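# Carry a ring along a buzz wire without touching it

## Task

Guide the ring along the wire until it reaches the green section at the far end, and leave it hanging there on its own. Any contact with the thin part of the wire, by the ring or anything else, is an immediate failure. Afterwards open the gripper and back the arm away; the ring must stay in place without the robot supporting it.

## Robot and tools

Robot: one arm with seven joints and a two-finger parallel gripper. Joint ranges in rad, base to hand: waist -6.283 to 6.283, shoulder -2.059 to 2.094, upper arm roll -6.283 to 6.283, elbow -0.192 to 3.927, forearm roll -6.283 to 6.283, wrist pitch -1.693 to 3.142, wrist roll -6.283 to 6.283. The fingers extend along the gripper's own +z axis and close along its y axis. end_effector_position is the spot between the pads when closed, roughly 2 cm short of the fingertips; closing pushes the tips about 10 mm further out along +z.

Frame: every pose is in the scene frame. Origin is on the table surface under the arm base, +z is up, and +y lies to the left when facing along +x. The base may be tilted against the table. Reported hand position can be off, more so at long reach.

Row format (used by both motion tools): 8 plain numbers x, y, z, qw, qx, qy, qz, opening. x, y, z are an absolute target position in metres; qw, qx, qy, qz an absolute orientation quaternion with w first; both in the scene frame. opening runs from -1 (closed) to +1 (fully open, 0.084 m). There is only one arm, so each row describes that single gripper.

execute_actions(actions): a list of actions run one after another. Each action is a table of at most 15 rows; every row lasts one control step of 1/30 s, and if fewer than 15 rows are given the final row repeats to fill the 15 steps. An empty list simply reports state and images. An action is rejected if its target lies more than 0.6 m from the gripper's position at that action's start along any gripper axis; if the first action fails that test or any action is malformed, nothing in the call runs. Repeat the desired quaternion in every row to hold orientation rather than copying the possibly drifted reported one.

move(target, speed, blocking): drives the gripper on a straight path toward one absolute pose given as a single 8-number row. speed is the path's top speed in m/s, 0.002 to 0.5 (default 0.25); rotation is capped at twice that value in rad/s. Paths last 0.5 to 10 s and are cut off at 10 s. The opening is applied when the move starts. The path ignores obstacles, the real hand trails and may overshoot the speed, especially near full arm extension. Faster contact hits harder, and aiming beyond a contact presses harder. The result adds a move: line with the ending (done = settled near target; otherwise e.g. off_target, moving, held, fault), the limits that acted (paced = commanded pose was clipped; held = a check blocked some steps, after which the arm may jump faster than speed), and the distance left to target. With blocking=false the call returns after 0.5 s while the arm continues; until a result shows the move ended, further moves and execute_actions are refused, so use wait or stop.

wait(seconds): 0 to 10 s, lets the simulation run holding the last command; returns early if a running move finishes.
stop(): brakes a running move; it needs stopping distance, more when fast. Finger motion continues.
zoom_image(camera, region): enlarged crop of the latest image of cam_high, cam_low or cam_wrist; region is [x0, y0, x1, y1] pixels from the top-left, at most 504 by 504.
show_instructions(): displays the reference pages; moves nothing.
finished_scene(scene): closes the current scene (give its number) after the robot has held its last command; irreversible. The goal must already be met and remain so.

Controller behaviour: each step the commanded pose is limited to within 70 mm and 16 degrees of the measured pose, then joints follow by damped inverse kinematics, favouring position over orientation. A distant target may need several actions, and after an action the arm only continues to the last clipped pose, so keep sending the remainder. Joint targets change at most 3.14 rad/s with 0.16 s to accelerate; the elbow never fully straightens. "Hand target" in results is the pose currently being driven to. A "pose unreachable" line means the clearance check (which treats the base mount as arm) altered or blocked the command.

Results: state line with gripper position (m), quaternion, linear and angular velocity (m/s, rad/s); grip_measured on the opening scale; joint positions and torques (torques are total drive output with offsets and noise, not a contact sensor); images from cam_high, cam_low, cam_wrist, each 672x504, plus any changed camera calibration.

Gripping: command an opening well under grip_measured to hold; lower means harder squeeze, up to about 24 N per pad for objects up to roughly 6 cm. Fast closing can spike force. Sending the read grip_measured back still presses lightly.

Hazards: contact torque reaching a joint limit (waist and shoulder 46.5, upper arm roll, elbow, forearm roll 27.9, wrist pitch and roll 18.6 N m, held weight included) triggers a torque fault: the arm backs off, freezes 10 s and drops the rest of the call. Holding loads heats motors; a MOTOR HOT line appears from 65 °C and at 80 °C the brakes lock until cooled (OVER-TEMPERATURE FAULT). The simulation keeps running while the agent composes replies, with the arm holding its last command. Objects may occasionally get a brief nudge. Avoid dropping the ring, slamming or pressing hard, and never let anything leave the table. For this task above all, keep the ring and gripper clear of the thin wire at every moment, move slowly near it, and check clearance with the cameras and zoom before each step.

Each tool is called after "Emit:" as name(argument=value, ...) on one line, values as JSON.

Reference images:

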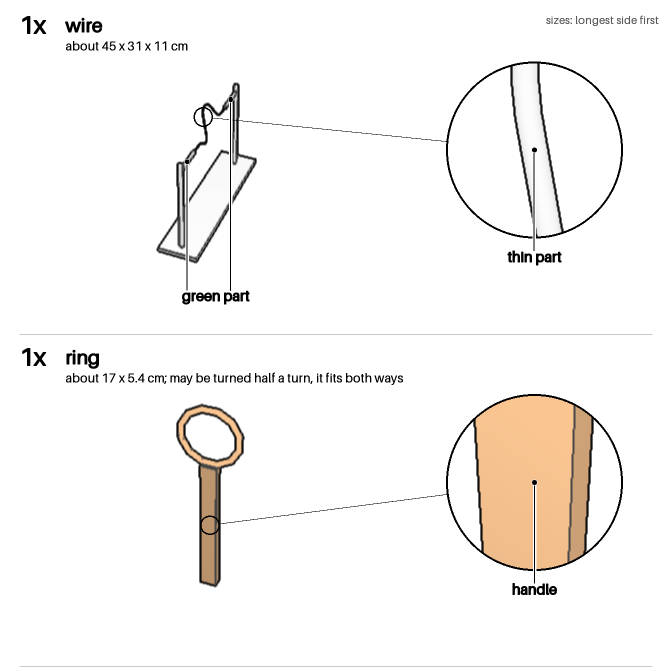

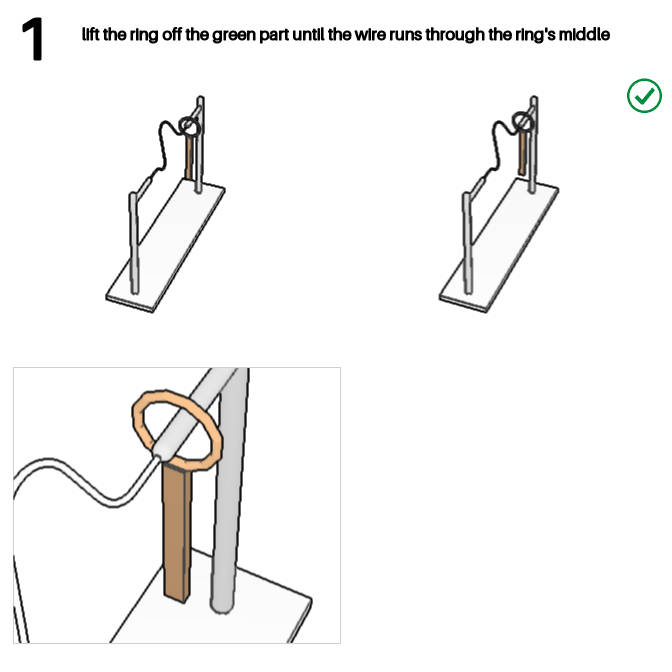

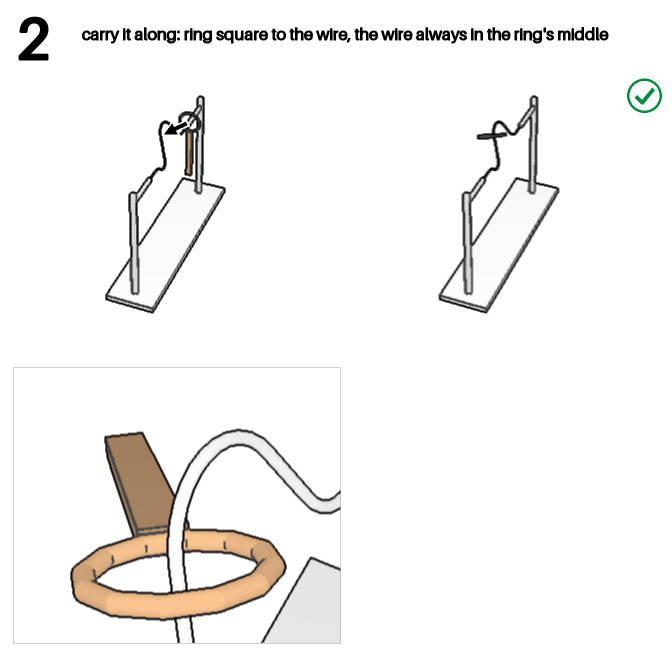

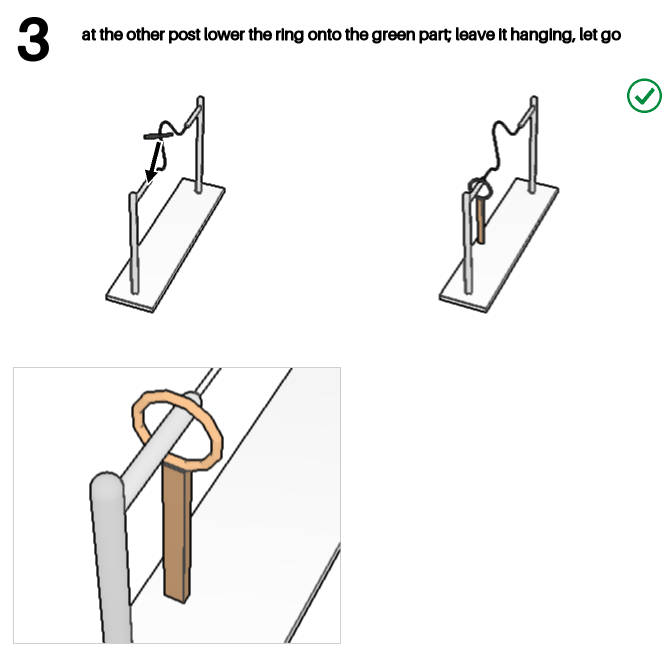

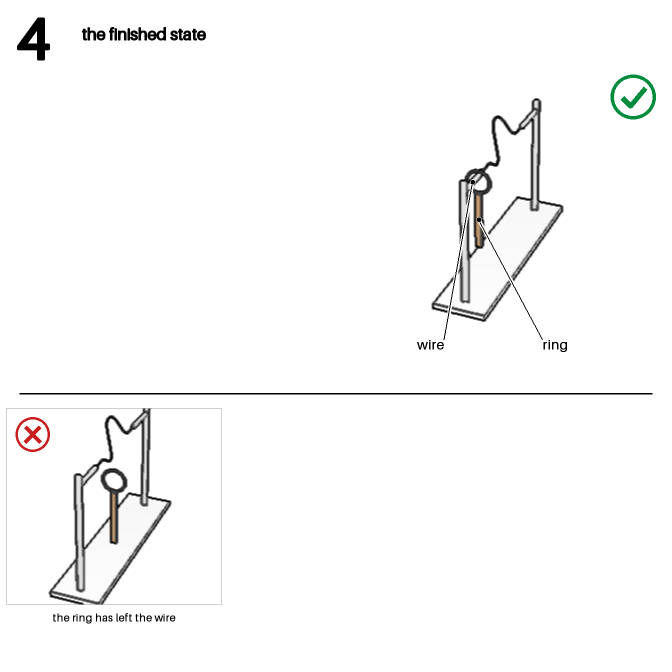

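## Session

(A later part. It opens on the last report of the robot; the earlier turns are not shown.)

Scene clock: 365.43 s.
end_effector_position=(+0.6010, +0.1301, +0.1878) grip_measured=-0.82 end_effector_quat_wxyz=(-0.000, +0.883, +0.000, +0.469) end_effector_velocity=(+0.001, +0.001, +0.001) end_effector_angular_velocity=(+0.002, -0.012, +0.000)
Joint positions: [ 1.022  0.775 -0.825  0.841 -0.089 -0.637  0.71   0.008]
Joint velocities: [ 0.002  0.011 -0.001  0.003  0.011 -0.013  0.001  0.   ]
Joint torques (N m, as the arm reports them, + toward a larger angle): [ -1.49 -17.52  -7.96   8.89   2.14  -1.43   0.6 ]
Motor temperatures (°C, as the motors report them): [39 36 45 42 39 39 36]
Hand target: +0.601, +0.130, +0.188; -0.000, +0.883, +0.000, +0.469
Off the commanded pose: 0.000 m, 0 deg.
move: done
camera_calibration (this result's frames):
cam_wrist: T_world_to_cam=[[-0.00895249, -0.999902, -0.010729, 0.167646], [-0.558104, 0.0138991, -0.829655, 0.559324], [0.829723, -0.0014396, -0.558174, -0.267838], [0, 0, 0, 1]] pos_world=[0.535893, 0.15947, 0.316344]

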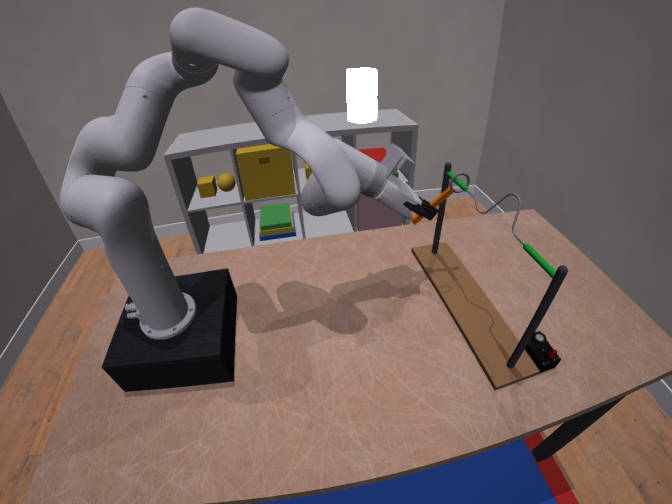

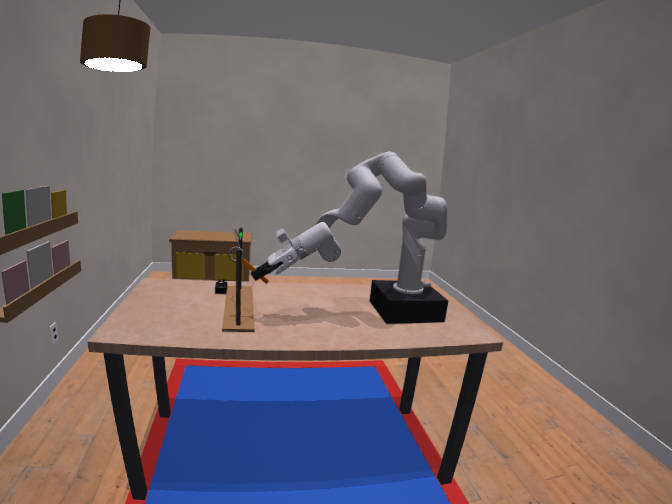

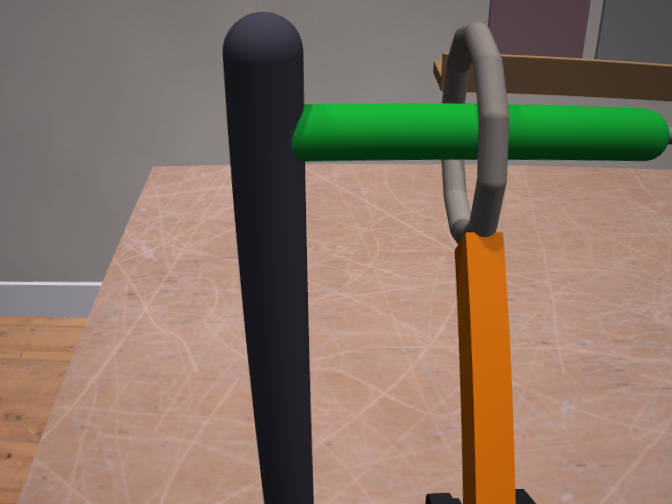

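Emit:
move(target=[0.630,0.13,0.1647,0,0.7826,0,0.6225,-1], speed=0.06)

Emit:
move(target=[0.677,0.13,0.150,0,0.6087,0,0.7933,-1], speed=0.06)

Scene clock: 371.53 s.
end_effector_position=(+0.6297, +0.1300, +0.1647) grip_measured=-0.82 end_effector_quat_wxyz=(-0.000, +0.783, +0.000, +0.622) end_effector_velocity=(+0.001, +0.001, -0.000) end_effector_angular_velocity=(+0.001, -0.011, -0.000)
Joint positions: [ 1.027  1.241 -0.79   1.037  0.366 -1.013  0.739  0.008]
Joint velocities: [-0.001  0.011  0.002  0.01   0.015 -0.006 -0.002  0.   ]
Joint torques (N m, as the arm reports them, + toward a larger angle): [ -1.43 -20.05 -10.95   4.82   2.45  -1.18   0.49]
Motor temperatures (°C, as the motors report them): [39 36 46 41 39 39 36]
Hand target: +0.630, +0.130, +0.165; -0.000, +0.783, +0.000, +0.622
Off the commanded pose: 0.000 m, 0 deg.
move: done
camera_calibration (this result's frames):
cam_wrist: T_world_to_cam=[[-0.00462248, -0.999902, -0.0132442, 0.165254], [-0.22363, 0.0139426, -0.974574, 0.369439], [0.974663, -0.00154315, -0.223672, -0.450895], [0, 0, 0, 1]] pos_world=[0.522852, 0.159391, 0.261381]

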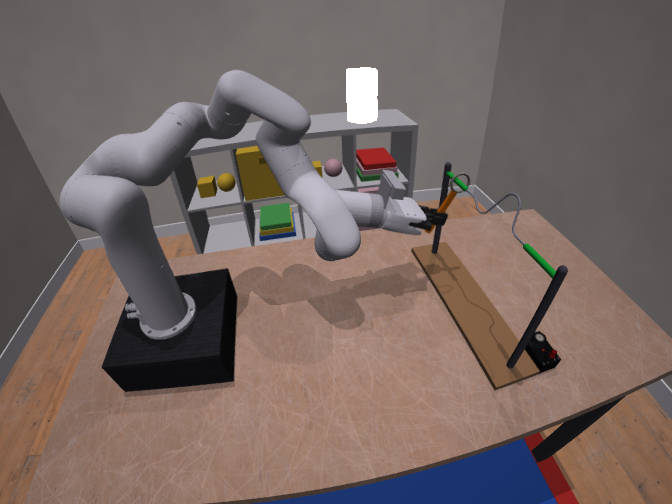

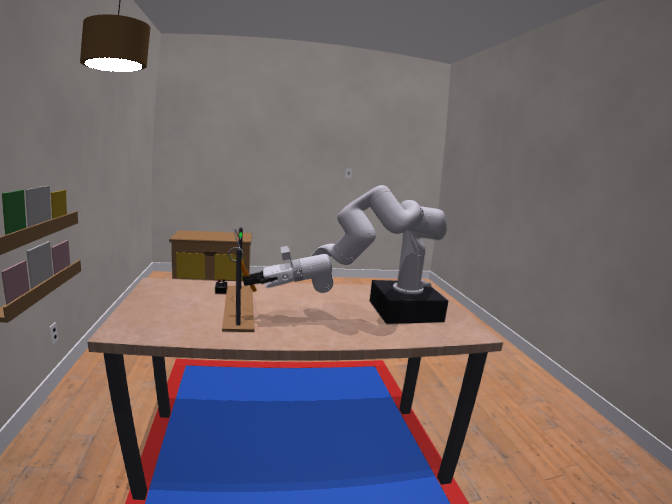

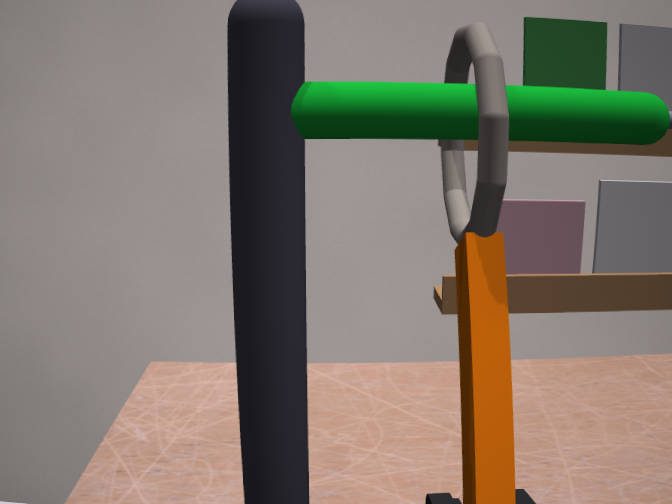

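Scene clock: 385.40 s.
end_effector_position=(+0.6856, +0.1292, +0.1985) grip_measured=-0.83 end_effector_quat_wxyz=(+0.008, +0.602, +0.014, +0.799) end_effector_velocity=(+0.000, +0.001, +0.000) end_effector_angular_velocity=(-0.001, -0.001, +0.002)
Joint positions: [ 0.885  1.701 -0.88   1.649  0.918 -1.174  0.555  0.008]
Joint velocities: [ 0.    -0.    -0.001  0.001 -0.001 -0.     0.     0.   ]
Joint torques (N m, as the arm reports them, + toward a larger angle): [ -0.36 -34.34 -18.86   5.32   5.43  -5.89   0.7 ]
Motor temperatures (°C, as the motors report them): [39 37 53 39 40 40 36]
Hand target: +0.685, +0.129, +0.199; +0.007, +0.601, +0.015, +0.799
Off the commanded pose: 0.049 m, 2 deg.
TORQUE FAULT: the external load on joint 3 (upper arm roll) reached its load limit, and the arm stopped for 10 seconds. That time counts as 20 of the actions that you can send in this scene. The arm's remaining commands of this call were not run. Joint 3 (upper arm roll) moved back by up to 3 degrees. The gripper holds there, with its grip as last carried out, and the arm accepts commands again: back off and push less far. The arm stops again, at the same cost, whenever a joint's load reaches its limit.
move: fault
camera_calibration (this result's frames):
cam_wrist: T_world_to_cam=[[0.00670739, -0.999818, 0.0178416, 0.151174], [0.278084, -0.0152732, -0.960435, 0.0719243], [0.960533, 0.0114035, 0.277931, -0.589408], [0, 0, 0, 1]] pos_world=[0.545131, 0.158966, 0.230196]

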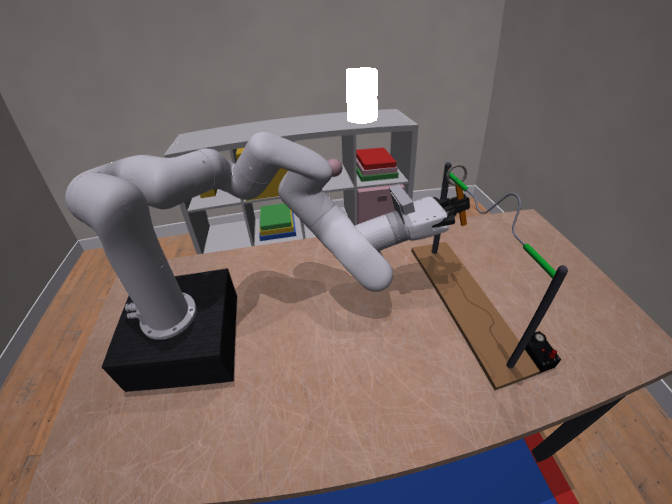

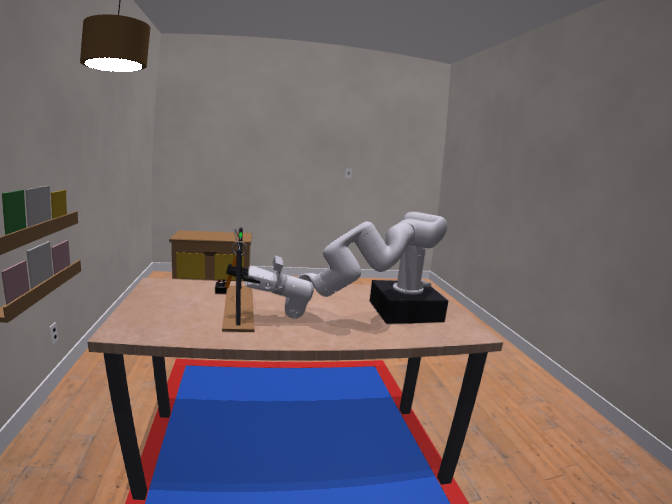

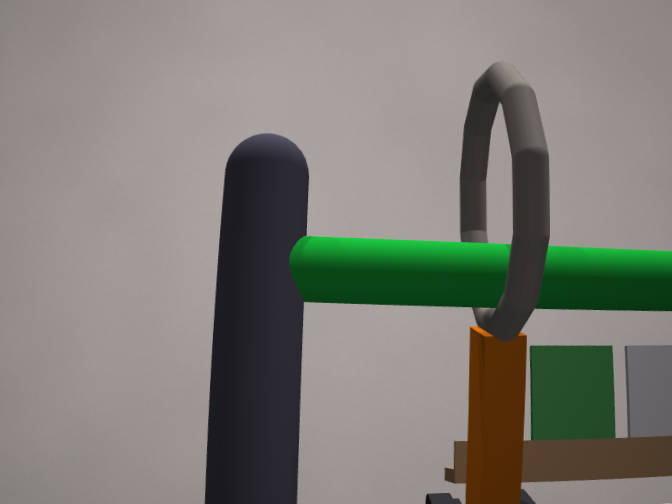

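Emit:
move(target=[0.640,0.13,0.188,0,0.7826,0,0.6225,-1], speed=0.025)

Scene clock: 401.20 s.
end_effector_position=(+0.6410, +0.1303, +0.1881) grip_measured=-0.83 end_effector_quat_wxyz=(-0.000, +0.780, +0.000, +0.626) end_effector_velocity=(-0.000, -0.000, -0.000) end_effector_angular_velocity=(-0.000, +0.008, -0.000)
Joint positions: [ 1.046  1.217 -0.851  1.038  0.321 -0.976  0.772  0.008]
Joint velocities: [ 0.    -0.008 -0.001 -0.005 -0.01   0.006  0.001 -0.   ]
Joint torques (N m, as the arm reports them, + toward a larger angle): [ -1.28 -19.36 -11.08   4.87   2.77  -1.07   0.67]
Motor temperatures (°C, as the motors report them): [39 37 54 38 40 41 36]
Hand target: +0.641, +0.130, +0.188; -0.000, +0.780, +0.000, +0.625
Off the commanded pose: 0.001 m, 0 deg.
move: done
camera_calibration (this result's frames):
cam_wrist: T_world_to_cam=[[-0.00420876, -0.999904, -0.0131881, 0.165575], [-0.214366, 0.0137838, -0.976656, 0.389307], [0.976744, -0.00128342, -0.214404, -0.459838], [0, 0, 0, 1]] pos_world=[0.533295, 0.159603, 0.283811]

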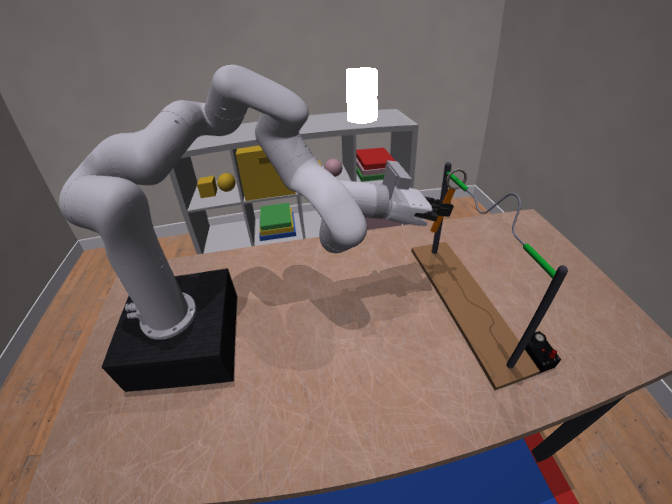

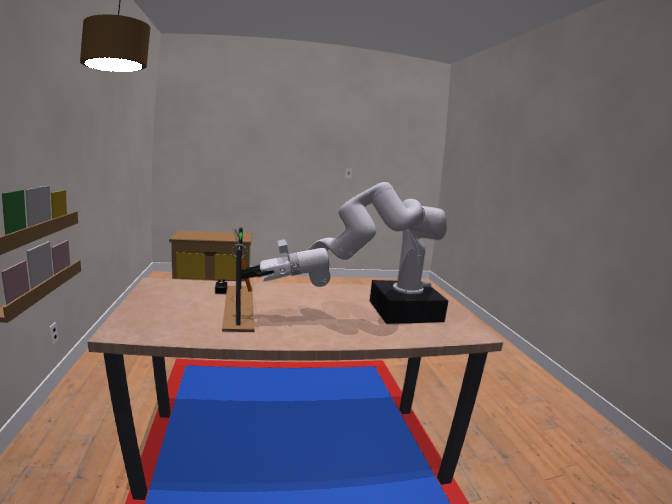

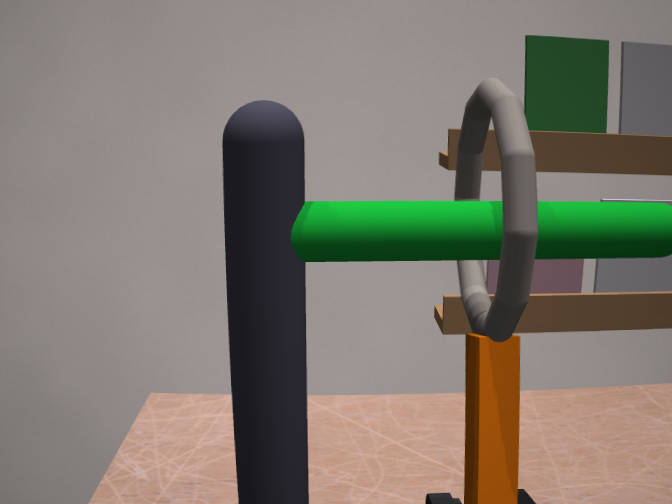

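Emit:
move(target=[0.643,0.13,0.170,0,0.7826,0,0.6225,-1], speed=0.02)

Emit:
zoom_image(camera="cam_low", region=[210,215,290,300])

Scene clock: 404.27 s.
end_effector_position=(+0.6430, +0.1300, +0.1703) grip_measured=-0.83 end_effector_quat_wxyz=(-0.000, +0.783, -0.000, +0.623) end_effector_velocity=(+0.001, -0.000, -0.000) end_effector_angular_velocity=(+0.001, -0.003, -0.001)
Joint positions: [ 1.03   1.261 -0.831  1.072  0.341 -0.976  0.777  0.008]
Joint velocities: [-0.002  0.004  0.     0.005  0.003 -0.001  0.     0.   ]
Joint torques (N m, as the arm reports them, + toward a larger angle): [ -1.21 -20.19 -11.34   4.62   2.59  -1.12   0.41]
Motor temperatures (°C, as the motors report them): [39 37 53 38 40 40 36]
Hand target: +0.643, +0.130, +0.170; +0.000, +0.783, -0.000, +0.623
Off the commanded pose: 0.000 m, 0 deg.
move: done
camera_calibration (this result's frames):
cam_wrist: T_world_to_cam=[[-0.00492883, -0.999899, -0.0133513, 0.165593], [-0.222303, 0.014113, -0.974875, 0.377069], [0.974965, -0.00183695, -0.22235, -0.463005], [0, 0, 0, 1]] pos_world=[0.536054, 0.159404, 0.266857]

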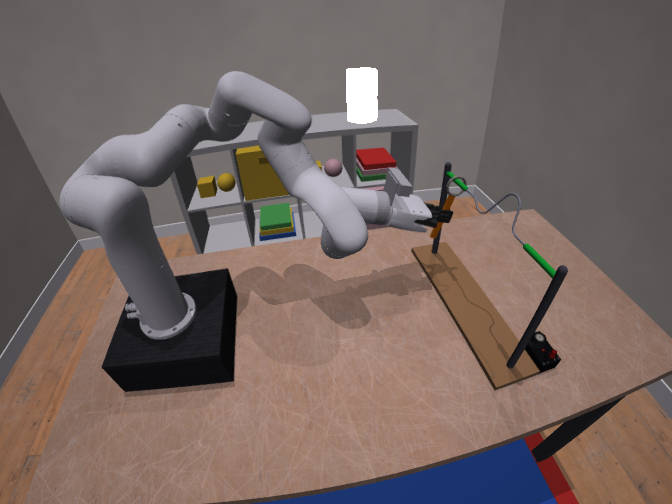

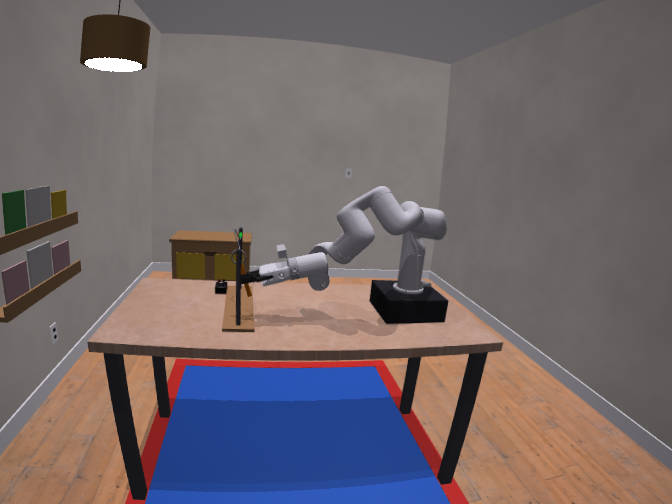

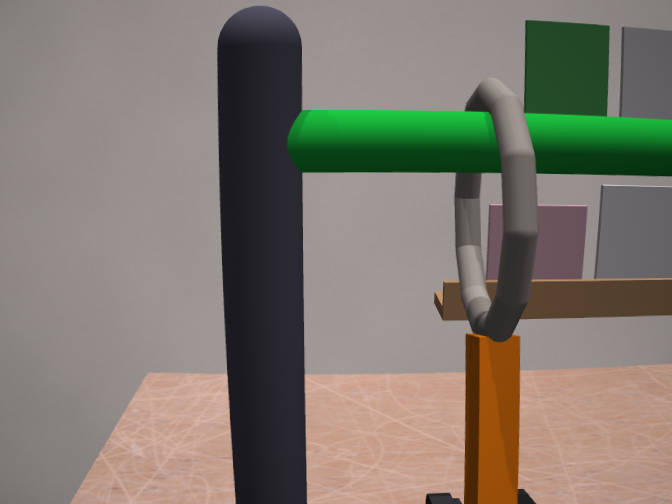

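Region (210, 215, 290, 300) of cam_low's 672x504 image, scaled by 5.929, with more detail than that image has; it fills the left 474 columns of this view, and the rest is white.

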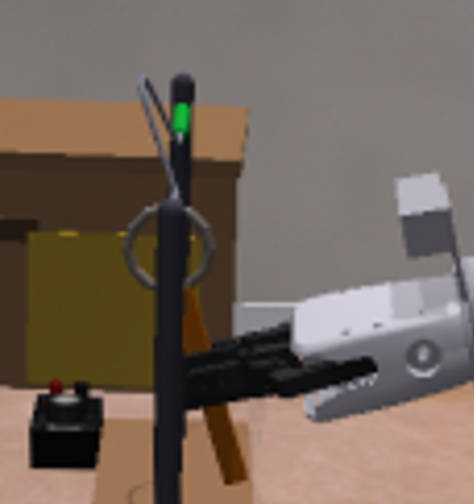

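Ring is resting centred; handle only ~15° off vertical. Release slowly.

Emit:
execute_actions(actions=[[[0.643,0.13,0.169,0,0.7826,0,0.6225,-0.75],[0.643,0.13,0.169,0,0.7826,0,0.6225,-0.7],[0.643,0.13,0.169,0,0.7826,0,0.6225,-0.65],[0.643,0.13,0.169,0,0.7826,0,0.6225,-0.6],[0.643,0.13,0.169,0,0.7826,0,0.6225,-0.5],[0.643,0.13,0.169,0,0.7826,0,0.6225,-0.3],[0.643,0.13,0.169,0,0.7826,0,0.6225,0],[0.643,0.13,0.169,0,0.7826,0,0.6225,0.3]]])

Emit:
move(target=[0.53,0.13,0.195,0,0.7826,0,0.6225,0.3], speed=0.15)

Scene clock: 407.83 s.
end_effector_position=(+0.6430, +0.1300, +0.1689) grip_measured=+0.29 end_effector_quat_wxyz=(+0.000, +0.783, +0.000, +0.622) end_effector_velocity=(+0.001, +0.001, +0.002) end_effector_angular_velocity=(+0.001, -0.004, +0.002)
Joint positions: [ 1.029  1.264 -0.83   1.075  0.343 -0.977  0.777  0.056]
Joint velocities: [ 0.    -0.    -0.002  0.003  0.    -0.001  0.     0.001]
Joint torques (N m, as the arm reports them, + toward a larger angle): [ -0.81 -19.47 -11.21   4.51   2.72  -0.96   0.68]
Motor temperatures (°C, as the motors report them): [39 37 52 38 40 40 36]
Hand target: +0.643, +0.130, +0.169; +0.000, +0.783, -0.000, +0.623
Off the commanded pose: 0.000 m, 0 deg.
camera_calibration (this result's frames):
cam_wrist: T_world_to_cam=[[-0.00492774, -0.9999, -0.0132497, 0.165528], [-0.222708, 0.0140145, -0.974784, 0.375977], [0.974873, -0.00185266, -0.222755, -0.463144], [0, 0, 0, 1]] pos_world=[0.536056, 0.159385, 0.265522]

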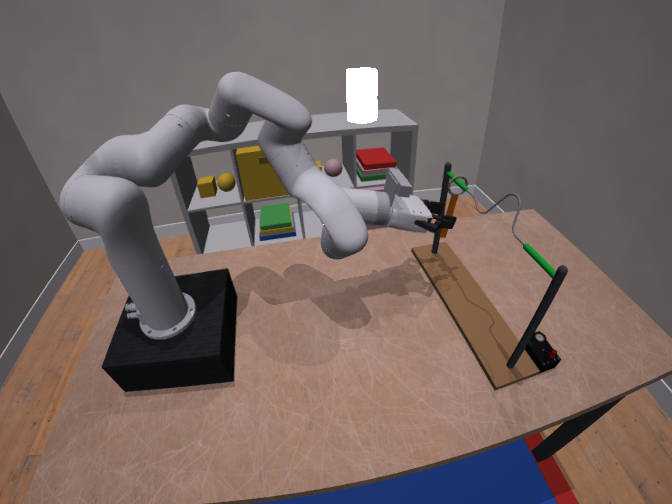

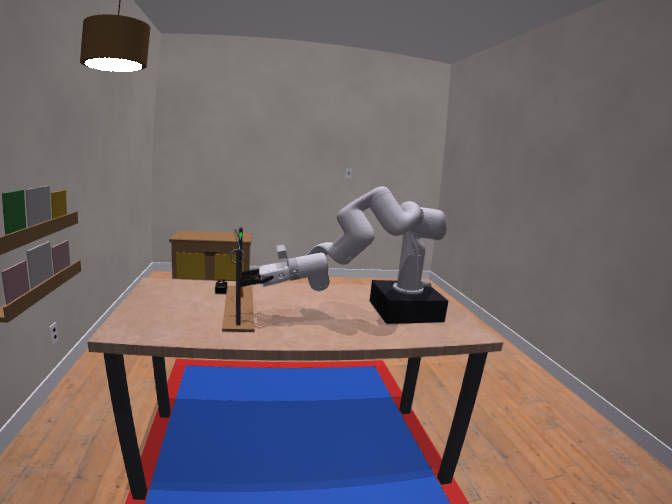

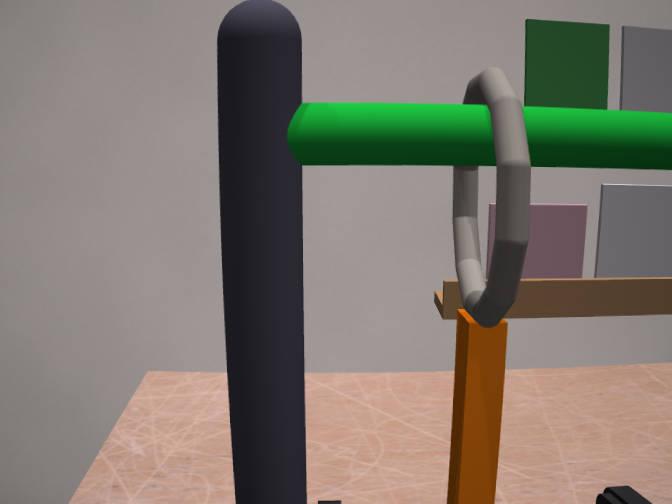

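Scene clock: 409.13 s.
end_effector_position=(+0.5302, +0.1295, +0.1946) grip_measured=+0.29 end_effector_quat_wxyz=(+0.000, +0.783, -0.000, +0.622) end_effector_velocity=(-0.003, -0.000, -0.000) end_effector_angular_velocity=(-0.000, +0.002, -0.001)
Joint positions: [ 1.249  1.092 -0.813  0.651  0.421 -1.149  0.772  0.056]
Joint velocities: [ 0.005 -0.004  0.002 -0.01   0.004 -0.003 -0.     0.   ]
Joint torques (N m, as the arm reports them, + toward a larger angle): [ -1.06 -15.24  -9.06   2.63   2.47  -1.08   0.56]
Motor temperatures (°C, as the motors report them): [39 37 52 38 40 40 36]
Hand target: +0.530, +0.130, +0.195; +0.000, +0.783, +0.000, +0.622
Off the commanded pose: 0.001 m, 0 deg.
move: done
camera_calibration (this result's frames):
cam_wrist: T_world_to_cam=[[-0.00499946, -0.9999, -0.0132196, 0.164857], [-0.222776, 0.0140012, -0.974769, 0.375976], [0.974857, -0.00192831, -0.222823, -0.347459], [0, 0, 0, 1]] pos_world=[0.423306, 0.158906, 0.291247]

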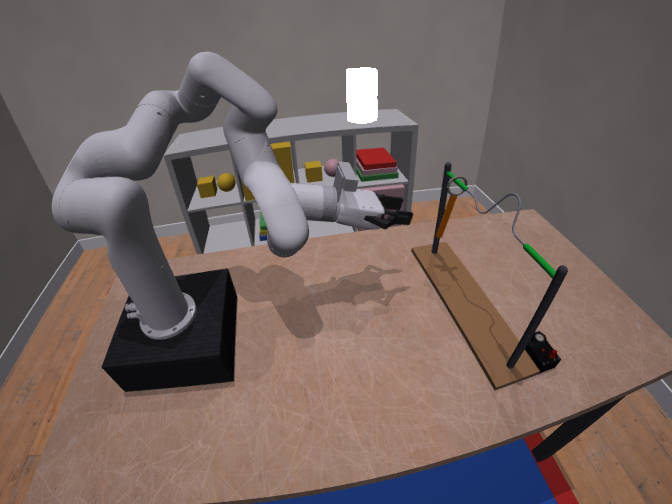

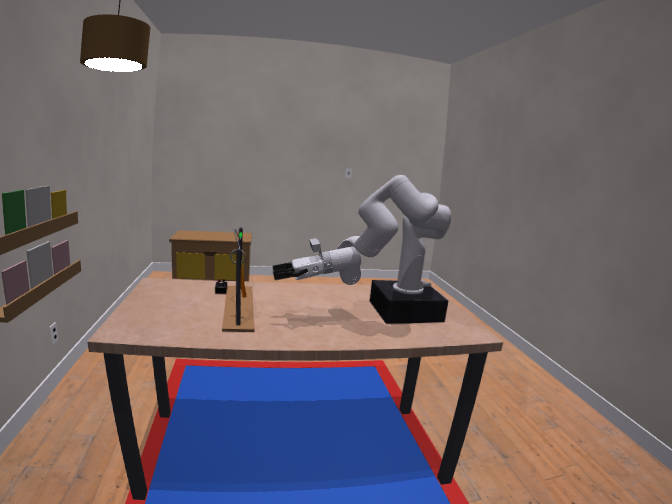

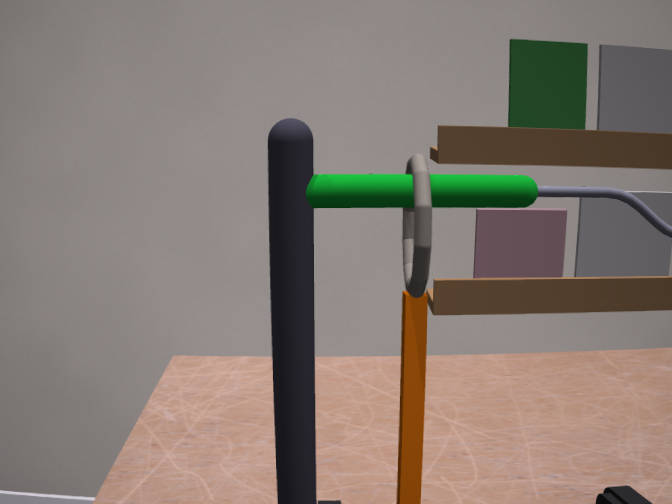

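Emit:
finished_scene(scene=1)

The scene is finished: the task was done.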